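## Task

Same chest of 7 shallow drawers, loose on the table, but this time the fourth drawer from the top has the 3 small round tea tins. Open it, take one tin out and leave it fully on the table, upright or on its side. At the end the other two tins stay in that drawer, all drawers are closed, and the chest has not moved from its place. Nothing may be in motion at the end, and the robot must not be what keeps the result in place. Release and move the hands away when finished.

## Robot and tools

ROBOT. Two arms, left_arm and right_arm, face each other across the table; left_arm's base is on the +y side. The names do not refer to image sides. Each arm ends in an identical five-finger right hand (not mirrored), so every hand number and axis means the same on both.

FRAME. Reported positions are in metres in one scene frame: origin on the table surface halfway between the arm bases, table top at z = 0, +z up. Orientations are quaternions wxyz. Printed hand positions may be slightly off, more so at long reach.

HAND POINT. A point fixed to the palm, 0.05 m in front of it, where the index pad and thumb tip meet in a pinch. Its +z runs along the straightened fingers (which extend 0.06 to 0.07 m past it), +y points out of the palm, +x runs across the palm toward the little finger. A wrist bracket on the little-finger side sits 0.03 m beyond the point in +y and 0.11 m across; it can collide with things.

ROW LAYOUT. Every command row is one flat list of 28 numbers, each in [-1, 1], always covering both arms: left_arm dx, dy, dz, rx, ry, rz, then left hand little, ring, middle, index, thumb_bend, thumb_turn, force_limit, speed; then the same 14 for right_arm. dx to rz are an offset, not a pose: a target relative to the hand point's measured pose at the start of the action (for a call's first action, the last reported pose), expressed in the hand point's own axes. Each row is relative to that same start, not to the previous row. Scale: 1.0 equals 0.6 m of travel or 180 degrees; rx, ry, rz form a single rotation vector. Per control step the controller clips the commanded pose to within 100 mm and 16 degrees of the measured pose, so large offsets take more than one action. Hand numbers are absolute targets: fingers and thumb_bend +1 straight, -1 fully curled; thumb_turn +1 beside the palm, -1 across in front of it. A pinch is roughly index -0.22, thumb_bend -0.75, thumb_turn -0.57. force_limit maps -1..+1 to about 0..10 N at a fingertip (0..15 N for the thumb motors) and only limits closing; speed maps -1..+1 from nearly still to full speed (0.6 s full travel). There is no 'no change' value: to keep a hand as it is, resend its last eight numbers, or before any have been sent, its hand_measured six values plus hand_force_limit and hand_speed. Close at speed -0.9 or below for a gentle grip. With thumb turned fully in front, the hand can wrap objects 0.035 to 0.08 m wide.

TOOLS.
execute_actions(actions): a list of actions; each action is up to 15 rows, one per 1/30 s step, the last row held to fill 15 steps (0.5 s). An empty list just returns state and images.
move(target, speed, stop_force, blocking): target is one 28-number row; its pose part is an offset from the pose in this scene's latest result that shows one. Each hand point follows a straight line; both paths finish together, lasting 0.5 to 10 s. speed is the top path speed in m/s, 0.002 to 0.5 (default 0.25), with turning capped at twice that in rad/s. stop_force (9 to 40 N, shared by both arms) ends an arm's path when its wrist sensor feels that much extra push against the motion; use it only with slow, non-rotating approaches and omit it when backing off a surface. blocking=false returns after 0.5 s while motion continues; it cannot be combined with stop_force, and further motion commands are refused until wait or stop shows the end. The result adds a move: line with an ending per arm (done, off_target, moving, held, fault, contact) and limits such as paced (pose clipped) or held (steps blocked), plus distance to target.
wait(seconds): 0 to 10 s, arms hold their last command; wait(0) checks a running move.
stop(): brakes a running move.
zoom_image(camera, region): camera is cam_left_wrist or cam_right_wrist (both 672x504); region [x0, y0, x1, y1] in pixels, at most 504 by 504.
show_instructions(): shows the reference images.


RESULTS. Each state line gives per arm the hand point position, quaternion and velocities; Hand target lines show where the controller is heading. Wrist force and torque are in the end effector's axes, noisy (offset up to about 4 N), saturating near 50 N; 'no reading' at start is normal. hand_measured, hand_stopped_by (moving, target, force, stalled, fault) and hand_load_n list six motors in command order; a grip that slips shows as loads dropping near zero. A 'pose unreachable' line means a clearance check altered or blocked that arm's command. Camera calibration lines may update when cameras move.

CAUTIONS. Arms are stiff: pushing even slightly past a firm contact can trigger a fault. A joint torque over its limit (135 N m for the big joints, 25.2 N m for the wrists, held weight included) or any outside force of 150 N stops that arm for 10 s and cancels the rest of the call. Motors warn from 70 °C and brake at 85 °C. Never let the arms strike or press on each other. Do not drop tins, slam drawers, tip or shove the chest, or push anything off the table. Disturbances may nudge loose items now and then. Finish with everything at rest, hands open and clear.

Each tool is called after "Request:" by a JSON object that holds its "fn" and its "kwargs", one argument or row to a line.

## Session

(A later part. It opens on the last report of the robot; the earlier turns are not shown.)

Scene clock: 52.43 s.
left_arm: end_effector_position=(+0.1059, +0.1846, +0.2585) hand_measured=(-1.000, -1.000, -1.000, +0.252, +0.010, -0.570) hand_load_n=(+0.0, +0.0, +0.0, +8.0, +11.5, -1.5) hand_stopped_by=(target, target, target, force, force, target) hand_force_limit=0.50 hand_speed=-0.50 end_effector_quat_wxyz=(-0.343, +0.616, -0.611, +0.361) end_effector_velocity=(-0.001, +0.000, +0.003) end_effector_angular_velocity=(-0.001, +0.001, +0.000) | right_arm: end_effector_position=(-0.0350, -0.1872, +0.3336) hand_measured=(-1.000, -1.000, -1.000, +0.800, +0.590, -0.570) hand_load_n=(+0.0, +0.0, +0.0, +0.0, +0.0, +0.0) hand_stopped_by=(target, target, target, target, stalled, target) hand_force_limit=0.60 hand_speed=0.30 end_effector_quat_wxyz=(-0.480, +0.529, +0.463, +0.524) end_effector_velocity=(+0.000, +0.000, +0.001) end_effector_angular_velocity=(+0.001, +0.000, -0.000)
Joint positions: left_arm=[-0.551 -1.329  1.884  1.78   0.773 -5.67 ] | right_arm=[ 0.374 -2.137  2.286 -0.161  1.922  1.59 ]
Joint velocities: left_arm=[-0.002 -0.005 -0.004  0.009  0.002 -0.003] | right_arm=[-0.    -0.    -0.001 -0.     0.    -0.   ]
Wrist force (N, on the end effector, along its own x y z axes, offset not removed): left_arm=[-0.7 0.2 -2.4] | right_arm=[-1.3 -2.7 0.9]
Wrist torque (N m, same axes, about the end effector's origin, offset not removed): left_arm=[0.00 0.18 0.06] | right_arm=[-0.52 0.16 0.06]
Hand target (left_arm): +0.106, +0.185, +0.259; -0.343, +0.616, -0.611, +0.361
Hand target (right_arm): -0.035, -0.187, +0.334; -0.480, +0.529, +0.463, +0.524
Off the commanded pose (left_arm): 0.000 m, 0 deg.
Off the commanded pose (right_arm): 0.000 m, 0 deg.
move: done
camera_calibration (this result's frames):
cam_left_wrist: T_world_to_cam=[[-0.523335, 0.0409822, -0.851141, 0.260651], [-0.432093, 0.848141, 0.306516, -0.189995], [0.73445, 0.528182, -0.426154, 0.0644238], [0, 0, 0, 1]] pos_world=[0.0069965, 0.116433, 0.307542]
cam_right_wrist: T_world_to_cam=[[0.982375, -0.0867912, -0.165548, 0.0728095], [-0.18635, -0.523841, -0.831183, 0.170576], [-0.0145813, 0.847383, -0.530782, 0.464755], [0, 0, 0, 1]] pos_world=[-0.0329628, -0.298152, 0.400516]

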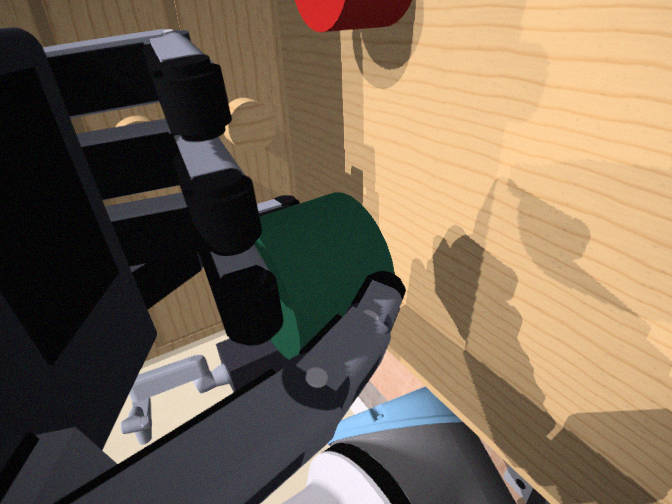

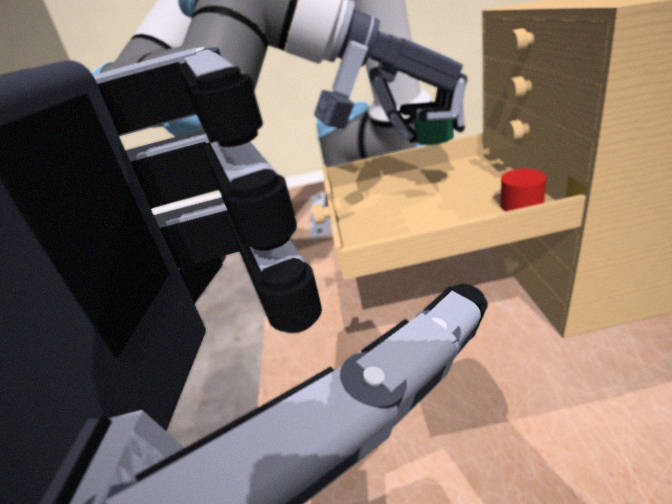

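Request:
{"fn": "move", "kwargs": {
  "target": [-0.08,-0.23,-0.133,0,0,0,-1,-1,-1,-0.3,-0.4,-0.57,0.5,-0.5, -0.24,-0.1,0,0,0,0,0.1,0.1,0.1,0.1,-1,1,0.6,0.5],
  "speed": 0.12
}}

Scene clock: 54.60 s.
left_arm: end_effector_position=(+0.1069, +0.2361, +0.4164) hand_measured=(-1.000, -1.000, -1.000, +0.252, +0.010, -0.570) hand_load_n=(+0.0, +0.0, +0.0, +8.0, +11.5, -1.5) hand_stopped_by=(target, target, target, force, force, target) hand_force_limit=0.50 hand_speed=-0.50 end_effector_quat_wxyz=(-0.343, +0.616, -0.611, +0.361) end_effector_velocity=(-0.000, +0.000, +0.003) end_effector_angular_velocity=(-0.001, -0.001, -0.001) | right_arm: end_effector_position=(-0.0975, -0.1789, +0.1911) hand_measured=(+0.100, +0.100, +0.100, +0.100, -1.000, +1.000) hand_load_n=(+0.0, +0.0, +0.0, +0.0, +0.0, +0.0) hand_stopped_by=(target, target, target, target, target, target) hand_force_limit=0.60 hand_speed=0.50 end_effector_quat_wxyz=(-0.480, +0.530, +0.463, +0.524) end_effector_velocity=(-0.001, +0.001, -0.001) end_effector_angular_velocity=(+0.005, +0.000, -0.003)
Joint positions: left_arm=[-0.642 -1.593  1.76   2.229  0.838 -5.759] | right_arm=[ 0.655 -1.719  2.452 -0.745  2.203  1.588]
Joint velocities: left_arm=[-0.003 -0.003 -0.004  0.009  0.    -0.003] | right_arm=[ 0.004  0.012 -0.001 -0.017  0.007 -0.003]
Wrist force (N, on the end effector, along its own x y z axes, offset not removed): left_arm=[2.8 0.1 1.7] | right_arm=[0.0 -2.6 3.5]
Wrist torque (N m, same axes, about the end effector's origin, offset not removed): left_arm=[-0.18 -0.40 0.34] | right_arm=[-0.67 -0.13 0.14]
Hand target (left_arm): +0.107, +0.236, +0.417; -0.343, +0.616, -0.611, +0.361
Hand target (right_arm): -0.098, -0.179, +0.191; -0.480, +0.530, +0.463, +0.524
Off the commanded pose (left_arm): 0.001 m, 0 deg.
Off the commanded pose (right_arm): 0.000 m, 0 deg.
move: done
camera_calibration (this result's frames):
cam_left_wrist: T_world_to_cam=[[-0.523586, 0.0411408, -0.850979, 0.393373], [-0.431957, 0.848117, 0.306775, -0.281744], [0.734351, 0.528209, -0.426291, 0.103832], [0, 0, 0, 1]] pos_world=[0.00801398, 0.167923, 0.465447]
cam_right_wrist: T_world_to_cam=[[0.982239, -0.0866322, -0.16644, 0.111476], [-0.187009, -0.524451, -0.83065, 0.0445029], [-0.0153284, 0.847022, -0.531337, 0.381159], [0, 0, 0, 1]] pos_world=[-0.0953313, -0.289853, 0.258044]

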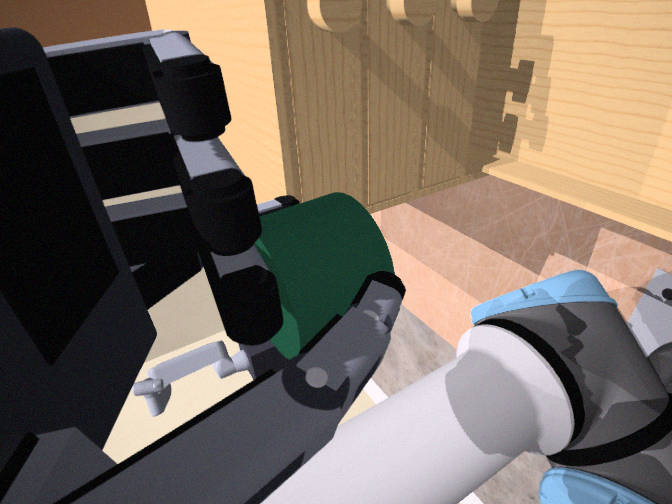

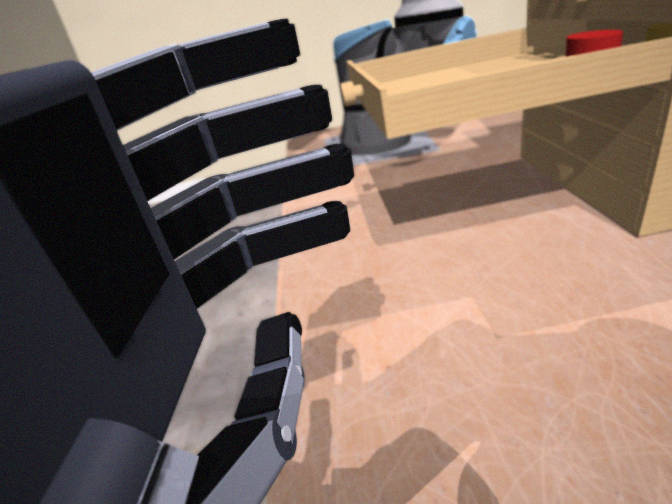

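Request:
{"fn": "move", "kwargs": {
  "target": [0,0,0,0,0,0,-1,-1,-1,-0.3,-0.4,-0.57,0.5,-0.5, -0.01,-0.05,0.42,0,0,0,0.1,0.1,0.1,0.1,-1,1,0.6,0.5],
  "speed": 0.12
}}

Scene clock: 57.43 s.
left_arm: end_effector_position=(+0.1069, +0.2361, +0.4164) hand_measured=(-1.000, -1.000, -1.000, +0.252, +0.010, -0.570) hand_load_n=(+0.0, +0.0, +0.0, +8.0, +11.5, -1.5) hand_stopped_by=(target, target, target, force, force, target) hand_force_limit=0.50 hand_speed=-0.50 end_effector_quat_wxyz=(-0.343, +0.616, -0.611, +0.361) end_effector_velocity=(-0.000, +0.000, -0.000) end_effector_angular_velocity=(+0.001, +0.001, +0.001) | right_arm: end_effector_position=(-0.0995, +0.0746, +0.1881) hand_measured=(+0.100, +0.100, +0.100, +0.100, -1.000, +1.000) hand_load_n=(+0.0, +0.0, +0.0, +0.0, +0.0, +0.0) hand_stopped_by=(target, target, target, target, target, target) hand_force_limit=0.60 hand_speed=0.50 end_effector_quat_wxyz=(-0.480, +0.530, +0.463, +0.524) end_effector_velocity=(+0.000, +0.002, -0.000) end_effector_angular_velocity=(+0.000, +0.000, -0.001)
Joint positions: left_arm=[-0.642 -1.593  1.76   2.229  0.838 -5.759] | right_arm=[ 0.374 -1.265  1.958 -0.704  1.922  1.59 ]
Joint velocities: left_arm=[ 0.     0.    -0.     0.     0.002  0.   ] | right_arm=[-0.001  0.004 -0.005  0.001 -0.     0.   ]
Wrist force (N, on the end effector, along its own x y z axes, offset not removed): left_arm=[0.2 1.2 1.2] | right_arm=[0.2 -2.3 2.3]
Wrist torque (N m, same axes, about the end effector's origin, offset not removed): left_arm=[-0.15 0.02 0.12] | right_arm=[-0.52 -0.09 0.18]
Hand target (left_arm): +0.107, +0.236, +0.416; -0.343, +0.616, -0.611, +0.361
Hand target (right_arm): -0.100, +0.075, +0.188; -0.480, +0.530, +0.463, +0.524
Off the commanded pose (left_arm): 0.000 m, 0 deg.
Off the commanded pose (right_arm): 0.000 m, 0 deg.
move: done
camera_calibration (this result's frames):
cam_left_wrist: T_world_to_cam=[[-0.523586, 0.0411408, -0.850979, 0.393373], [-0.431957, 0.848117, 0.306775, -0.281745], [0.734351, 0.528209, -0.426291, 0.103832], [0, 0, 0, 1]] pos_world=[0.00801394, 0.167923, 0.465447]
cam_right_wrist: T_world_to_cam=[[0.982379, -0.0865483, -0.165652, 0.134795], [-0.186304, -0.52415, -0.830998, 0.17473], [-0.014905, 0.847217, -0.531038, 0.16471], [0, 0, 0, 1]] pos_world=[-0.0974116, -0.036294, 0.254997]

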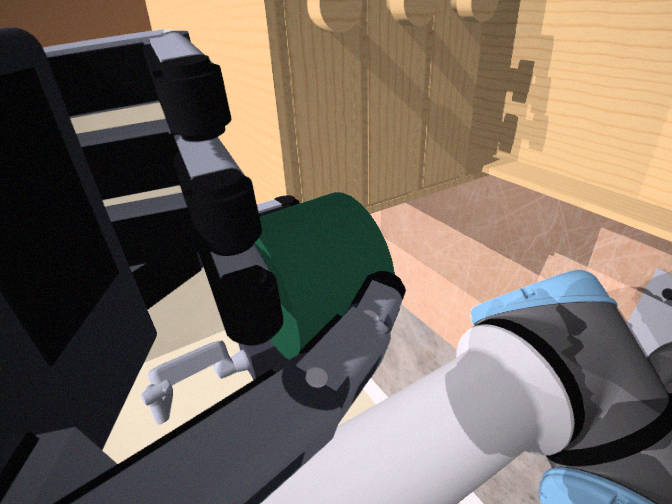

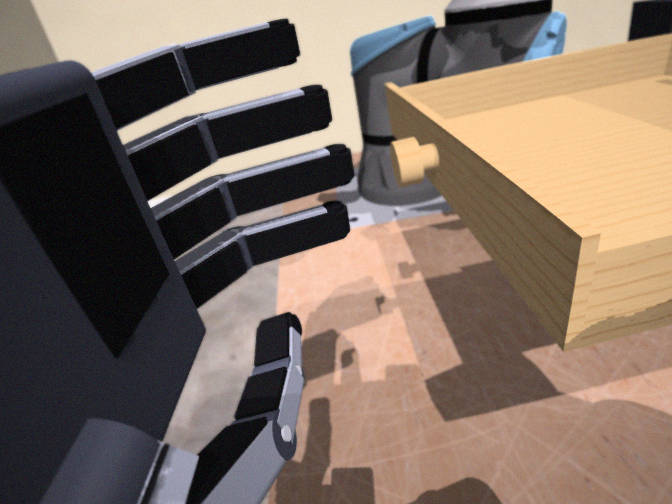

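Request:
{"fn": "move", "kwargs": {
  "target": [0,0,0,0,0,0,-1,-1,-1,-0.3,-0.4,-0.57,0.5,-0.5, 0,-0.02,0.1,-0.05,0,0,0.1,0.1,0.1,0.1,-1,1,0.6,0.5],
  "speed": 0.1
}}

Scene clock: 58.87 s.
left_arm: end_effector_position=(+0.1069, +0.2361, +0.4164) hand_measured=(-1.000, -1.000, -1.000, +0.252, +0.010, -0.570) hand_load_n=(+0.0, +0.0, +0.0, +8.0, +11.5, -1.5) hand_stopped_by=(target, target, target, force, force, target) hand_force_limit=0.50 hand_speed=-0.50 end_effector_quat_wxyz=(-0.343, +0.616, -0.611, +0.361) end_effector_velocity=(+0.000, -0.000, +0.000) end_effector_angular_velocity=(-0.000, -0.001, -0.001) | right_arm: end_effector_position=(-0.1048, +0.1353, +0.1888) hand_measured=(+0.100, +0.100, +0.100, +0.100, -1.000, +1.000) hand_load_n=(+0.0, +0.0, +0.0, +0.0, +0.0, +0.0) hand_stopped_by=(target, target, target, target, target, target) hand_force_limit=0.60 hand_speed=0.50 end_effector_quat_wxyz=(-0.438, +0.565, +0.421, +0.559) end_effector_velocity=(-0.001, +0.003, +0.000) end_effector_angular_velocity=(-0.001, +0.001, -0.005)
Joint positions: left_arm=[-0.642 -1.593  1.76   2.229  0.838 -5.759] | right_arm=[ 0.417 -1.09   1.686 -0.605  2.121  1.591]
Joint velocities: left_arm=[-0.    -0.     0.     0.    -0.001  0.   ] | right_arm=[ 0.002  0.007 -0.014  0.007  0.007  0.001]
Wrist force (N, on the end effector, along its own x y z axes, offset not removed): left_arm=[-1.0 -0.4 0.1] | right_arm=[-0.1 -2.5 2.3]
Wrist torque (N m, same axes, about the end effector's origin, offset not removed): left_arm=[-0.35 0.27 0.01] | right_arm=[-0.47 0.00 0.11]
Hand target (left_arm): +0.107, +0.236, +0.416; -0.343, +0.616, -0.611, +0.361
Hand target (right_arm): -0.105, +0.136, +0.189; -0.437, +0.566, +0.420, +0.559
Off the commanded pose (left_arm): 0.000 m, 0 deg.
Off the commanded pose (right_arm): 0.000 m, 0 deg.
move: done
camera_calibration (this result's frames):
cam_left_wrist: T_world_to_cam=[[-0.523586, 0.0411407, -0.850979, 0.393373], [-0.431957, 0.848117, 0.306774, -0.281744], [0.734351, 0.528209, -0.426291, 0.103832], [0, 0, 0, 1]] pos_world=[0.00801402, 0.167923, 0.465447]
cam_right_wrist: T_world_to_cam=[[0.956574, -0.238776, -0.167191, 0.163535], [-0.2675, -0.491216, -0.828946, 0.192796], [0.115806, 0.837671, -0.533757, 0.129146], [0, 0, 0, 1]] pos_world=[-0.119816, 0.0255707, 0.256091]

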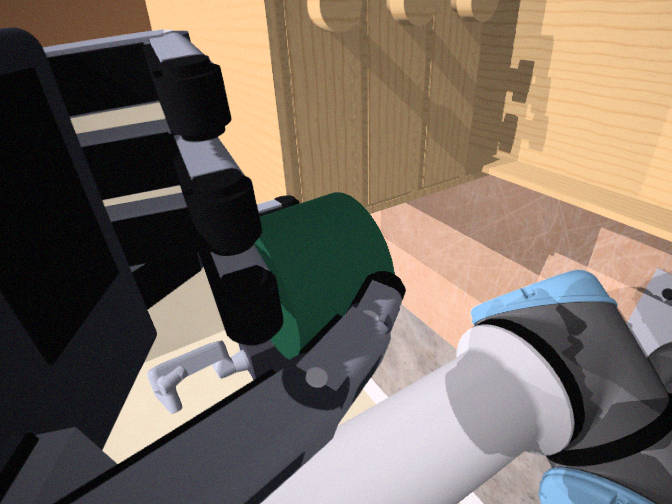

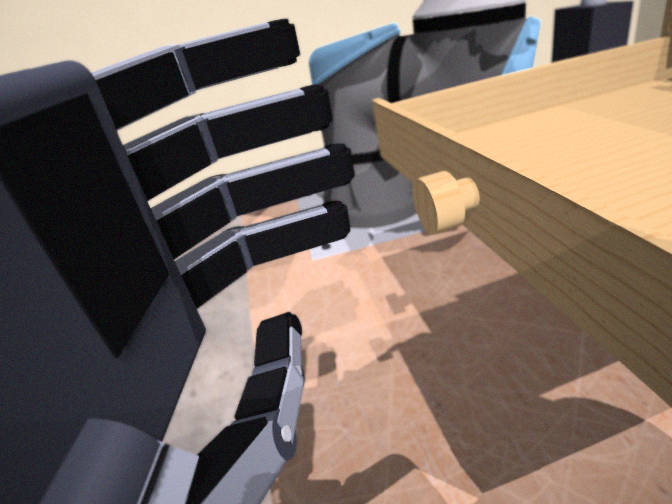

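Request:
{"fn": "move", "kwargs": {
  "target": [0,0,0,0,0,0,-1,-1,-1,-0.3,-0.4,-0.57,0.5,-0.5, 0,0.44,0.12,0,0,0,0.1,0.1,0.1,0.1,-1,1,0.6,0.5],
  "speed": 0.05
}}

Request:
{"fn": "move", "kwargs": {
  "target": [0,0,0,0,0,0,-1,-1,-1,-0.3,-0.4,-0.57,0.5,-0.5, 0,0.09,0.025,0,0,0,0.1,0.1,0.1,0.1,-1,1,0.6,0.5],
  "speed": 0.008,
  "stop_force": 10
}}

Scene clock: 64.97 s.
left_arm: end_effector_position=(+0.1069, +0.2361, +0.4164) hand_measured=(-1.000, -1.000, -1.000, +0.252, +0.010, -0.570) hand_load_n=(+0.0, +0.0, +0.0, +8.0, +11.5, -1.5) hand_stopped_by=(target, target, target, force, force, target) hand_force_limit=0.50 hand_speed=-0.50 end_effector_quat_wxyz=(-0.343, +0.616, -0.611, +0.361) end_effector_velocity=(-0.000, +0.000, -0.000) end_effector_angular_velocity=(+0.000, +0.001, +0.001) | right_arm: end_effector_position=(+0.1686, +0.1352, +0.1836) hand_measured=(+0.100, +0.100, +0.100, +0.100, -1.000, +1.000) hand_load_n=(+0.0, +0.0, +1.5, +1.5, +0.0, +0.0) hand_stopped_by=(target, target, target, target, target, target) hand_force_limit=0.60 hand_speed=0.50 end_effector_quat_wxyz=(-0.437, +0.565, +0.421, +0.559) end_effector_velocity=(+0.003, -0.000, -0.001) end_effector_angular_velocity=(-0.001, +0.000, -0.000)
Joint positions: left_arm=[-0.642 -1.593  1.76   2.229  0.838 -5.759] | right_arm=[-0.157 -1.233  1.924 -0.699  1.547  1.594]
Joint velocities: left_arm=[ 0.    -0.     0.    -0.     0.001 -0.   ] | right_arm=[-0.006  0.001  0.001 -0.001 -0.006  0.   ]
Wrist force (N, on the end effector, along its own x y z axes, offset not removed): left_arm=[-0.2 0.2 -0.1] | right_arm=[22.8 -13.3 -0.1]
Wrist torque (N m, same axes, about the end effector's origin, offset not removed): left_arm=[-0.19 0.17 0.14] | right_arm=[-0.21 0.62 -0.03]
Hand target (left_arm): +0.107, +0.236, +0.416; -0.343, +0.616, -0.611, +0.361
Hand target (right_arm): +0.169, +0.135, +0.183; -0.437, +0.565, +0.421, +0.559
Off the commanded pose (left_arm): 0.000 m, 0 deg.
Off the commanded pose (right_arm): 0.001 m, 0 deg.
move: done
camera_calibration (this result's frames):
cam_left_wrist: T_world_to_cam=[[-0.523586, 0.0411407, -0.850979, 0.393373], [-0.431957, 0.848117, 0.306774, -0.281744], [0.734351, 0.528209, -0.426291, 0.103832], [0, 0, 0, 1]] pos_world=[0.008014, 0.167923, 0.465447]
cam_right_wrist: T_world_to_cam=[[0.956874, -0.23879, -0.165445, -0.0992831], [-0.26597, -0.491043, -0.82954, 0.261419], [0.116845, 0.837769, -0.533377, 0.0945473], [0, 0, 0, 1]] pos_world=[0.153484, 0.0254512, 0.250861]

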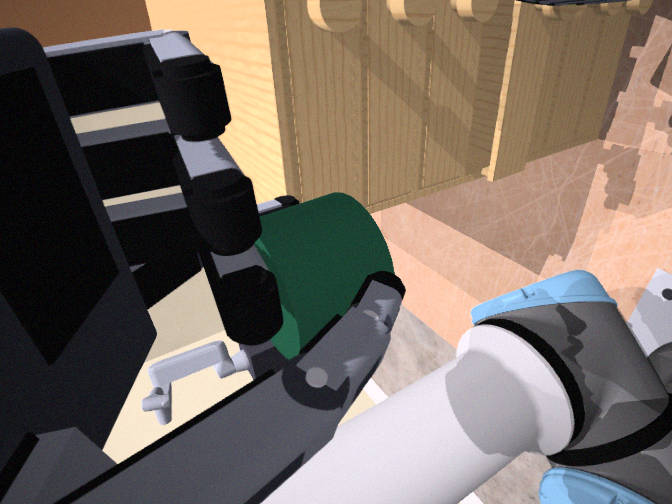

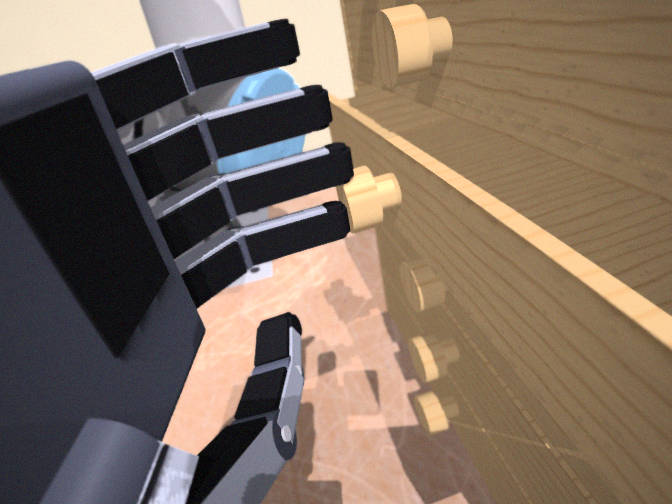

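Scene clock: 68.50 s.
left_arm: end_effector_position=(+0.1069, +0.2361, +0.4164) hand_measured=(-1.000, -1.000, -1.000, +0.252, +0.010, -0.570) hand_load_n=(+0.0, +0.0, +0.0, +8.0, +11.5, -1.5) hand_stopped_by=(target, target, target, force, force, target) hand_force_limit=0.50 hand_speed=-0.50 end_effector_quat_wxyz=(-0.343, +0.616, -0.611, +0.361) end_effector_velocity=(-0.000, +0.000, +0.000) end_effector_angular_velocity=(+0.001, +0.000, +0.000) | right_arm: end_effector_position=(+0.1938, +0.1353, +0.1831) hand_measured=(+0.100, +0.100, +0.100, +0.100, -1.000, +1.000) hand_load_n=(+0.0, +1.0, +2.0, +2.0, +0.0, +0.0) hand_stopped_by=(target, target, target, target, target, target) hand_force_limit=0.60 hand_speed=0.50 end_effector_quat_wxyz=(-0.437, +0.565, +0.421, +0.559) end_effector_velocity=(-0.002, -0.000, +0.000) end_effector_angular_velocity=(+0.000, -0.001, -0.003)
Joint positions: left_arm=[-0.642 -1.593  1.76   2.229  0.838 -5.759] | right_arm=[-0.211 -1.231  1.922 -0.699  1.494  1.594]
Joint velocities: left_arm=[-0.    -0.    -0.     0.     0.001  0.   ] | right_arm=[ 0.006  0.    -0.    -0.     0.008 -0.001]
Wrist force (N, on the end effector, along its own x y z axes, offset not removed): left_arm=[-1.4 -1.6 -1.7] | right_arm=[36.2 -28.6 -6.6]
Wrist torque (N m, same axes, about the end effector's origin, offset not removed): left_arm=[-0.32 0.41 -0.08] | right_arm=[0.43 1.31 -0.61]
Hand target (left_arm): +0.107, +0.236, +0.416; -0.343, +0.616, -0.611, +0.361
Hand target (right_arm): +0.193, +0.135, +0.183; -0.437, +0.565, +0.421, +0.559
Off the commanded pose (left_arm): 0.000 m, 0 deg.
Off the commanded pose (right_arm): 0.031 m, 0 deg.
move: contact (right_arm)
camera_calibration (this result's frames):
cam_left_wrist: T_world_to_cam=[[-0.523586, 0.0411406, -0.850979, 0.393373], [-0.431957, 0.848117, 0.306774, -0.281744], [0.734351, 0.528209, -0.426291, 0.103832], [0, 0, 0, 1]] pos_world=[0.00801399, 0.167923, 0.465447]
cam_right_wrist: T_world_to_cam=[[0.956864, -0.238951, -0.16527, -0.123457], [-0.265904, -0.491023, -0.829573, 0.26776], [0.117076, 0.837734, -0.53338, 0.0912189], [0, 0, 0, 1]] pos_world=[0.17865, 0.0255589, 0.250377]

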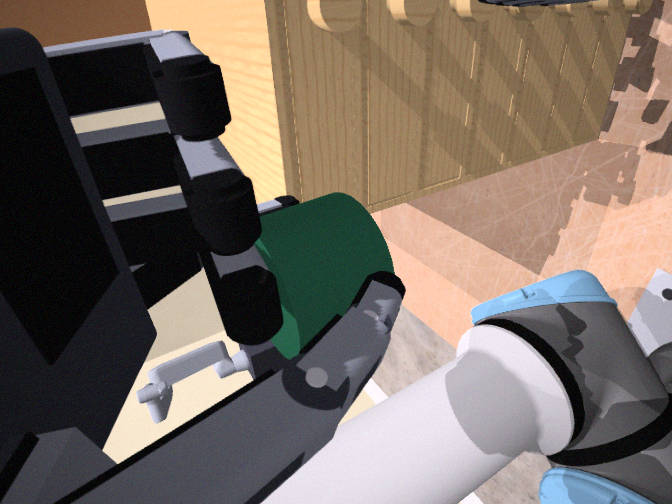

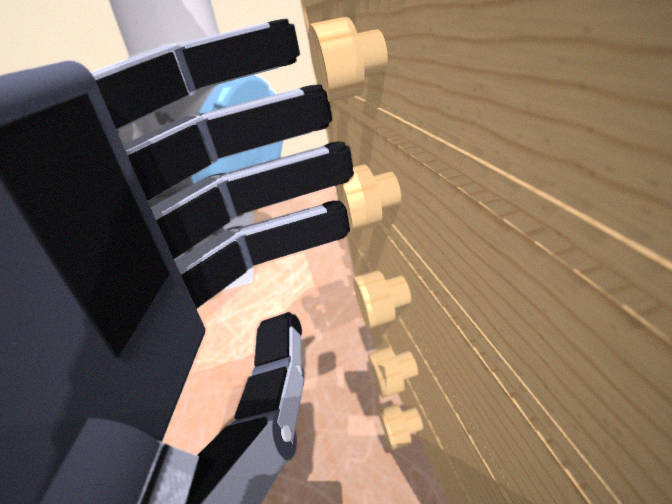

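Request:
{"fn": "move", "kwargs": {
  "target": [0,0,0,0,0,0,-1,-1,-1,-0.3,-0.4,-0.57,0.5,-0.5, 0.005,-0.16,-0.044,0,0,0,0.1,0.1,0.1,0.1,-1,1,0.6,0.5],
  "speed": 0.05
}}

Request:
{"fn": "move", "kwargs": {
  "target": [0,0,0,0,0,0,-1,-1,-1,-0.3,-0.4,-0.57,0.5,-0.5, 0.2,0,-0.45,0.05,0,0,0.1,0.1,0.1,0.1,-1,1,0.6,0.5],
  "speed": 0.2
}}

Scene clock: 79.57 s.
left_arm: end_effector_position=(+0.1069, +0.2361, +0.4164) hand_measured=(-1.000, -1.000, -1.000, +0.252, +0.010, -0.570) hand_load_n=(+0.0, +0.0, +0.0, +8.0, +11.5, -1.5) hand_stopped_by=(target, target, target, force, force, target) hand_force_limit=0.50 hand_speed=-0.50 end_effector_quat_wxyz=(-0.343, +0.616, -0.611, +0.361) end_effector_velocity=(-0.000, +0.000, +0.000) end_effector_angular_velocity=(+0.001, +0.000, +0.001) | right_arm: end_effector_position=(+0.0946, +0.1351, +0.1880) hand_measured=(+0.100, +0.100, +0.100, +0.100, -1.000, +1.000) hand_load_n=(+0.0, +0.0, +0.0, +0.0, +0.0, +0.0) hand_stopped_by=(target, target, target, target, target, target) hand_force_limit=0.60 hand_speed=0.50 end_effector_quat_wxyz=(-0.437, +0.565, +0.421, +0.559) end_effector_velocity=(-0.003, -0.000, +0.000) end_effector_angular_velocity=(+0.001, +0.000, -0.001)
Joint positions: left_arm=[-0.642 -1.593  1.76   2.229  0.838 -5.759] | right_arm=[ 0.005 -1.228  1.902 -0.682  1.71   1.593]
Joint velocities: left_arm=[-0.    -0.    -0.     0.001  0.001  0.   ] | right_arm=[ 0.006  0.001 -0.001 -0.     0.006  0.   ]
Wrist force (N, on the end effector, along its own x y z axes, offset not removed): left_arm=[0.2 0.0 0.3] | right_arm=[-0.4 -2.9 1.6]
Wrist torque (N m, same axes, about the end effector's origin, offset not removed): left_arm=[-0.18 0.10 0.12] | right_arm=[-0.57 0.06 0.08]
Hand target (left_arm): +0.107, +0.236, +0.416; -0.343, +0.616, -0.611, +0.361
Hand target (right_arm): +0.094, +0.135, +0.188; -0.437, +0.565, +0.421, +0.559
Off the commanded pose (left_arm): 0.000 m, 0 deg.
Off the commanded pose (right_arm): 0.000 m, 0 deg.
move: done
camera_calibration (this result's frames):
cam_left_wrist: T_world_to_cam=[[-0.523586, 0.0411407, -0.850979, 0.393373], [-0.431957, 0.848117, 0.306774, -0.281744], [0.734351, 0.528209, -0.426291, 0.103832], [0, 0, 0, 1]] pos_world=[0.00801401, 0.167923, 0.465447]
cam_right_wrist: T_world_to_cam=[[0.956766, -0.238869, -0.165953, -0.0275926], [-0.266433, -0.490896, -0.829478, 0.245367], [0.116671, 0.837832, -0.533315, 0.105626], [0, 0, 0, 1]] pos_world=[0.07945, 0.0253621, 0.255279]

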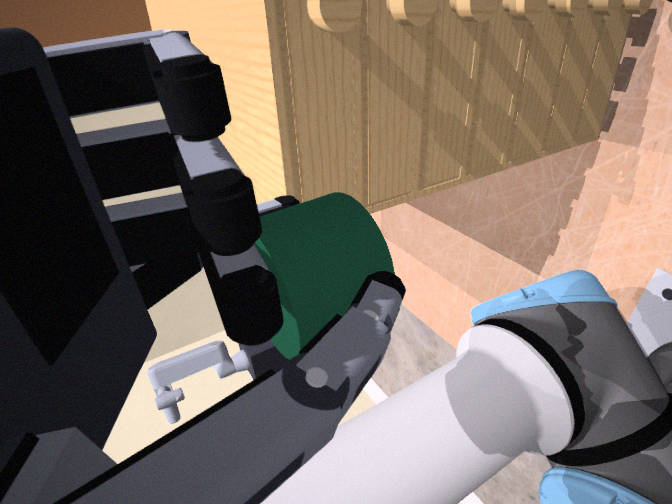

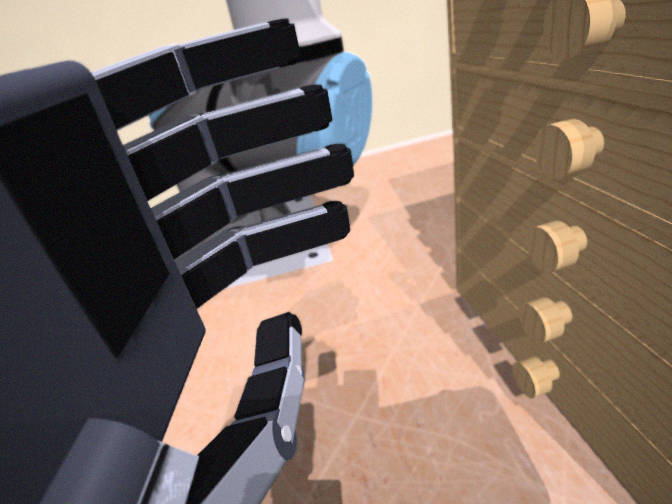

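Scene clock: 81.73 s.
left_arm: end_effector_position=(+0.1069, +0.2361, +0.4164) hand_measured=(-1.000, -1.000, -1.000, +0.252, +0.010, -0.570) hand_load_n=(+0.0, +0.0, +0.0, +8.0, +11.5, -1.5) hand_stopped_by=(target, target, target, force, force, target) hand_force_limit=0.50 hand_speed=-0.50 end_effector_quat_wxyz=(-0.343, +0.616, -0.611, +0.361) end_effector_velocity=(-0.000, -0.000, -0.000) end_effector_angular_velocity=(+0.002, -0.001, +0.001) | right_arm: end_effector_position=(+0.0257, -0.1265, +0.3062) hand_measured=(+0.100, +0.100, +0.100, +0.100, -1.000, +1.000) hand_load_n=(+0.0, +0.0, +0.0, +0.0, +0.0, +0.0) hand_stopped_by=(target, target, target, target, target, target) hand_force_limit=0.60 hand_speed=0.50 end_effector_quat_wxyz=(-0.480, +0.529, +0.463, +0.524) end_effector_velocity=(-0.000, -0.002, +0.002) end_effector_angular_velocity=(-0.000, -0.000, +0.003)
Joint positions: left_arm=[-0.642 -1.593  1.76   2.229  0.838 -5.759] | right_arm=[-0.016 -2.1    2.342 -0.254  1.532  1.593]
Joint velocities: left_arm=[-0.     0.002  0.     0.     0.001 -0.   ] | right_arm=[-0.004 -0.011  0.001  0.01  -0.007 -0.   ]
Wrist force (N, on the end effector, along its own x y z axes, offset not removed): left_arm=[0.2 -0.8 -0.2] | right_arm=[-0.5 -1.3 2.0]
Wrist torque (N m, same axes, about the end effector's origin, offset not removed): left_arm=[-0.32 0.10 0.12] | right_arm=[-0.27 0.09 0.17]
Hand target (left_arm): +0.107, +0.236, +0.416; -0.343, +0.616, -0.611, +0.361
Hand target (right_arm): +0.026, -0.127, +0.306; -0.480, +0.529, +0.463, +0.524
Off the commanded pose (left_arm): 0.000 m, 0 deg.
Off the commanded pose (right_arm): 0.001 m, 0 deg.
move: done
camera_calibration (this result's frames):
cam_left_wrist: T_world_to_cam=[[-0.523586, 0.0411407, -0.850979, 0.393373], [-0.431957, 0.848117, 0.306774, -0.281744], [0.734351, 0.528209, -0.426291, 0.103832], [0, 0, 0, 1]] pos_world=[0.00801401, 0.167923, 0.465447]
cam_right_wrist: T_world_to_cam=[[0.982648, -0.0860641, -0.164306, 0.0135682], [-0.184915, -0.523742, -0.831565, 0.191008], [-0.0144861, 0.847518, -0.530569, 0.39963], [0, 0, 0, 1]] pos_world=[0.0277766, -0.237487, 0.373096]

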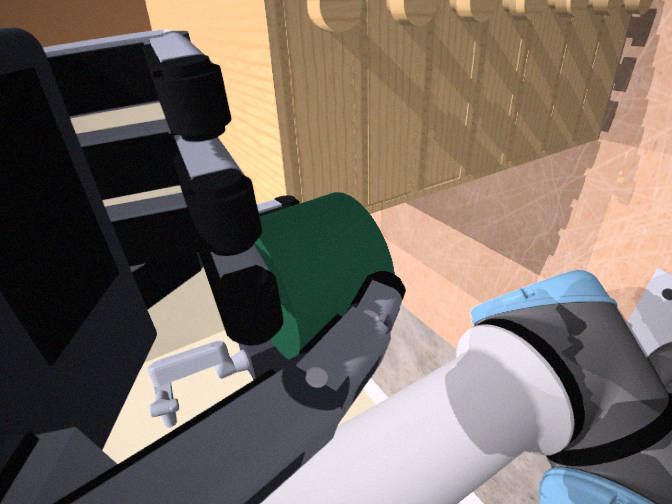

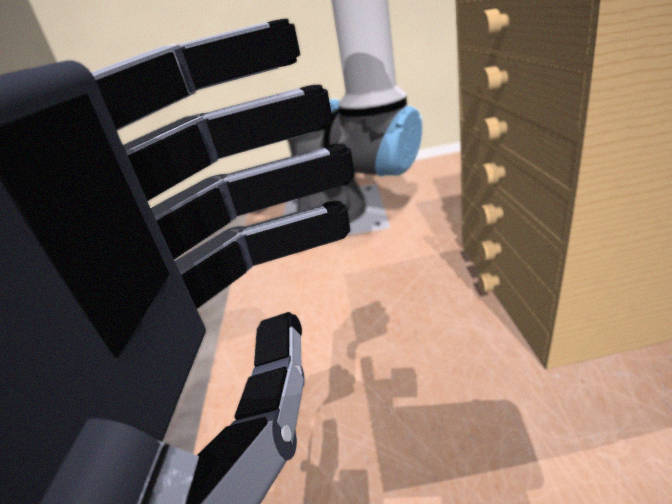

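Request:
{"fn": "execute_actions", "kwargs": {
  "actions": []
}}

Scene clock: 82.23 s.
left_arm: end_effector_position=(+0.1069, +0.2361, +0.4164) hand_measured=(-1.000, -1.000, -1.000, +0.252, +0.010, -0.570) hand_load_n=(+0.0, +0.0, +0.0, +8.0, +11.5, -1.5) hand_stopped_by=(target, target, target, force, force, target) hand_force_limit=0.50 hand_speed=-0.50 end_effector_quat_wxyz=(-0.343, +0.616, -0.611, +0.361) end_effector_velocity=(-0.000, -0.000, -0.000) end_effector_angular_velocity=(+0.001, -0.001, -0.000) | right_arm: end_effector_position=(+0.0257, -0.1268, +0.3064) hand_measured=(+0.100, +0.100, +0.100, +0.100, -1.000, +1.000) hand_load_n=(+0.0, +0.0, +0.0, +0.0, +0.0, +0.0) hand_stopped_by=(target, target, target, target, target, target) hand_force_limit=0.60 hand_speed=0.50 end_effector_quat_wxyz=(-0.480, +0.529, +0.463, +0.524) end_effector_velocity=(-0.000, -0.000, +0.000) end_effector_angular_velocity=(+0.001, -0.000, +0.000)
Joint positions: left_arm=[-0.642 -1.593  1.76   2.229  0.838 -5.759] | right_arm=[-0.017 -2.101  2.342 -0.252  1.531  1.593]
Joint velocities: left_arm=[-0.     0.001  0.     0.    -0.    -0.   ] | right_arm=[ 0.    -0.001 -0.     0.     0.    -0.   ]
Wrist force (N, on the end effector, along its own x y z axes, offset not removed): left_arm=[1.7 -1.5 0.3] | right_arm=[-1.6 -2.3 2.5]
Wrist torque (N m, same axes, about the end effector's origin, offset not removed): left_arm=[-0.43 -0.10 0.08] | right_arm=[-0.56 0.12 -0.04]
Hand target (left_arm): +0.107, +0.236, +0.416; -0.343, +0.616, -0.611, +0.361
Hand target (right_arm): +0.026, -0.127, +0.306; -0.480, +0.529, +0.463, +0.524
Off the commanded pose (left_arm): 0.000 m, 0 deg.
Off the commanded pose (right_arm): 0.001 m, 0 deg.
camera_calibration (this result's frames):
cam_left_wrist: T_world_to_cam=[[-0.523586, 0.0411409, -0.850979, 0.393373], [-0.431957, 0.848117, 0.306775, -0.281744], [0.734351, 0.528209, -0.426291, 0.103832], [0, 0, 0, 1]] pos_world=[0.00801399, 0.167923, 0.465447]
cam_right_wrist: T_world_to_cam=[[0.982665, -0.0857933, -0.164344, 0.0136513], [-0.184802, -0.523876, -0.831506, 0.190951], [-0.0147582, 0.847463, -0.530649, 0.399994], [0, 0, 0, 1]] pos_world=[0.0277767, -0.237774, 0.373277]

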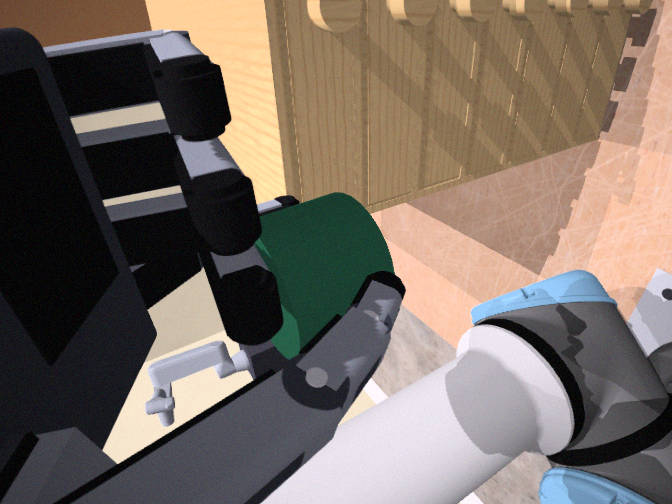

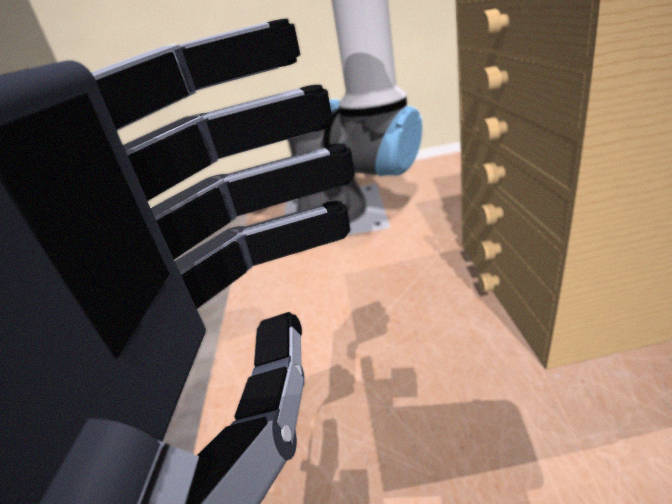

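Request:
{"fn": "move", "kwargs": {
  "target": [0,0.569,0.251,0,0,0,-1,-1,-1,-0.3,-0.4,-0.57,0.5,-0.5,0,0,0,0,0,0,0.1,0.1,0.1,0.1,-1,1,0.6,0.5],
  "speed": 0.2
}}

Request:
{"fn": "move", "kwargs": {
  "target": [0,0.05,0.029,0,0,0,-1,-1,-1,-0.3,-0.4,-0.57,0.5,-0.5,0,0,0,0,0,0,0.1,0.1,0.1,0.1,-1,1,0.6,0.5],
  "speed": 0.008,
  "stop_force": 9
}}

Scene clock: 85.00 s.
left_arm: end_effector_position=(+0.0649, +0.2280, +0.0460) hand_measured=(-1.000, -1.000, -1.000, +0.252, +0.010, -0.570) hand_load_n=(+0.0, +0.0, +0.0, +8.0, +11.5, -1.5) hand_stopped_by=(target, target, target, force, force, target) hand_force_limit=0.50 hand_speed=-0.50 end_effector_quat_wxyz=(-0.343, +0.616, -0.611, +0.361) end_effector_velocity=(-0.000, -0.000, -0.002) end_effector_angular_velocity=(-0.000, +0.001, +0.000) | right_arm: end_effector_position=(+0.0257, -0.1268, +0.3064) hand_measured=(+0.100, +0.100, +0.100, +0.100, -1.000, +1.000) hand_load_n=(+0.0, +0.0, +0.0, +0.0, +0.0, +0.0) hand_stopped_by=(target, target, target, target, target, target) hand_force_limit=0.60 hand_speed=0.50 end_effector_quat_wxyz=(-0.480, +0.529, +0.463, +0.524) end_effector_velocity=(-0.000, -0.000, -0.000) end_effector_angular_velocity=(-0.001, +0.000, +0.000)
Joint positions: left_arm=[-0.721 -0.957  2.127  1.27   0.897 -5.827] | right_arm=[-0.017 -2.101  2.342 -0.252  1.531  1.593]
Joint velocities: left_arm=[ 0.001  0.006 -0.002 -0.006  0.     0.001] | right_arm=[-0.     0.     0.     0.001 -0.001  0.   ]
Wrist force (N, on the end effector, along its own x y z axes, offset not removed): left_arm=[0.0 -0.5 -0.5] | right_arm=[0.7 -2.7 3.7]
Wrist torque (N m, same axes, about the end effector's origin, offset not removed): left_arm=[-0.24 0.15 0.03] | right_arm=[-0.65 -0.26 0.14]
Hand target (left_arm): +0.065, +0.228, +0.046; -0.343, +0.616, -0.611, +0.361
Hand target (right_arm): +0.026, -0.127, +0.306; -0.480, +0.529, +0.463, +0.524
Off the commanded pose (left_arm): 0.001 m, 0 deg.
Off the commanded pose (right_arm): 0.000 m, 0 deg.
move: done
camera_calibration (this result's frames):
cam_left_wrist: T_world_to_cam=[[-0.523784, 0.0412238, -0.850853, 0.0564701], [-0.431852, 0.848111, 0.306939, -0.179455], [0.734271, 0.528213, -0.426425, -0.0188696], [0, 0, 0, 1]] pos_world=[-0.0340646, 0.159837, 0.095083]
cam_right_wrist: T_world_to_cam=[[0.982665, -0.0857898, -0.164344, 0.0136523], [-0.1848, -0.523877, -0.831506, 0.190951], [-0.0147615, 0.847463, -0.53065, 0.399998], [0, 0, 0, 1]] pos_world=[0.0277767, -0.237778, 0.373279]

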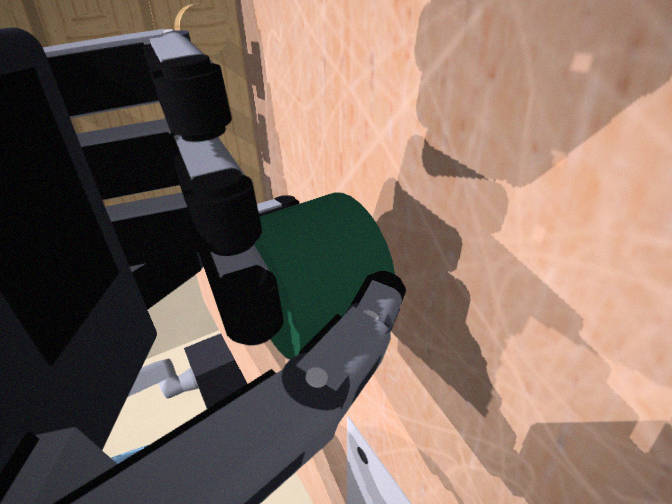

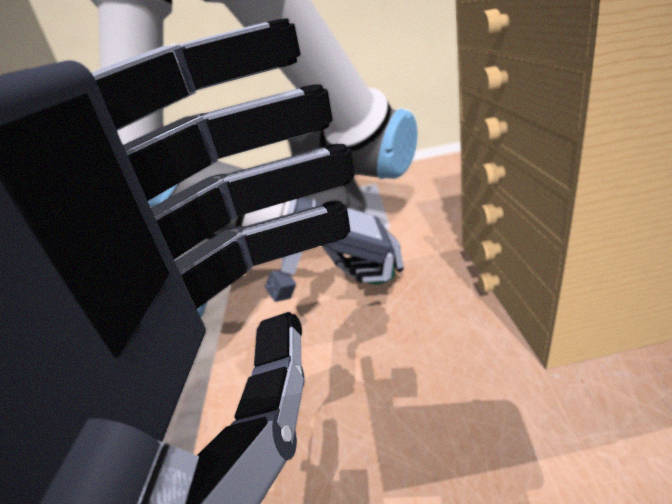

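Scene clock: 88.57 s.
left_arm: end_effector_position=(+0.0647, +0.2274, +0.0207) hand_measured=(-1.000, -1.000, -1.000, +0.254, +0.010, -0.570) hand_load_n=(+0.0, +0.0, +0.0, +12.0, +9.0, -1.0) hand_stopped_by=(target, target, target, force, force, target) hand_force_limit=0.50 hand_speed=-0.50 end_effector_quat_wxyz=(-0.343, +0.616, -0.611, +0.361) end_effector_velocity=(-0.000, -0.000, +0.003) end_effector_angular_velocity=(-0.001, +0.001, +0.000) | right_arm: end_effector_position=(+0.0257, -0.1268, +0.3064) hand_measured=(+0.100, +0.100, +0.100, +0.100, -1.000, +1.000) hand_load_n=(+0.0, +0.0, +0.0, +0.0, +0.0, +0.0) hand_stopped_by=(target, target, target, target, target, target) hand_force_limit=0.60 hand_speed=0.50 end_effector_quat_wxyz=(-0.480, +0.529, +0.463, +0.524) end_effector_velocity=(+0.000, -0.000, -0.001) end_effector_angular_velocity=(-0.001, +0.001, -0.000)
Joint positions: left_arm=[-0.72  -0.891  2.12   1.21   0.897 -5.826] | right_arm=[-0.017 -2.101  2.342 -0.252  1.531  1.593]
Joint velocities: left_arm=[ 0.    -0.008  0.     0.007  0.    -0.   ] | right_arm=[-0.    -0.     0.001  0.001  0.     0.   ]
Wrist force (N, on the end effector, along its own x y z axes, offset not removed): left_arm=[1.5 -13.0 -2.2] | right_arm=[0.2 -1.8 1.8]
Wrist torque (N m, same axes, about the end effector's origin, offset not removed): left_arm=[-0.48 -0.03 0.17] | right_arm=[-0.42 -0.08 0.23]
Hand target (left_arm): +0.065, +0.227, +0.021; -0.343, +0.616, -0.611, +0.361
Hand target (right_arm): +0.026, -0.127, +0.306; -0.480, +0.529, +0.463, +0.524
Off the commanded pose (left_arm): 0.009 m, 0 deg.
Off the commanded pose (right_arm): 0.000 m, 0 deg.
move: contact (left_arm)
camera_calibration (this result's frames):
cam_left_wrist: T_world_to_cam=[[-0.523839, 0.0411613, -0.850822, 0.034932], [-0.431772, 0.848177, 0.306869, -0.171213], [0.734279, 0.528111, -0.426536, -0.0292192], [0, 0, 0, 1]] pos_world=[-0.0341711, 0.159212, 0.0697978]
cam_right_wrist: T_world_to_cam=[[0.982665, -0.0857899, -0.164344, 0.0136522], [-0.1848, -0.523877, -0.831506, 0.190951], [-0.0147614, 0.847463, -0.53065, 0.399998], [0, 0, 0, 1]] pos_world=[0.0277767, -0.237778, 0.373279]

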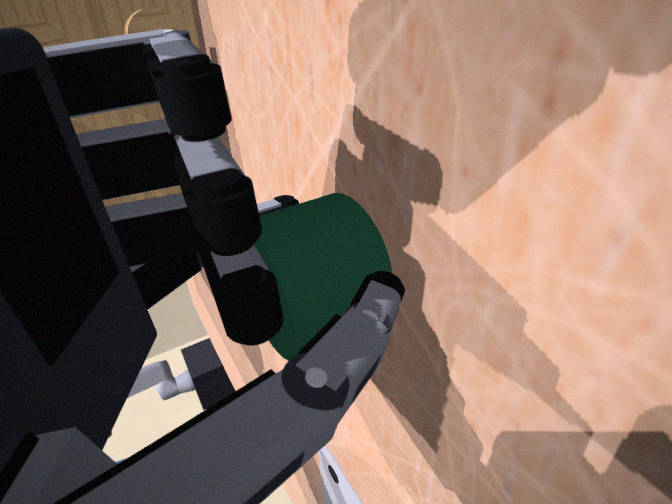

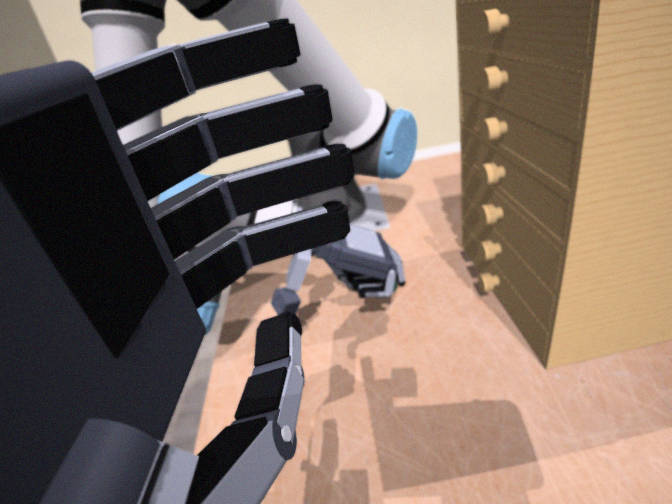

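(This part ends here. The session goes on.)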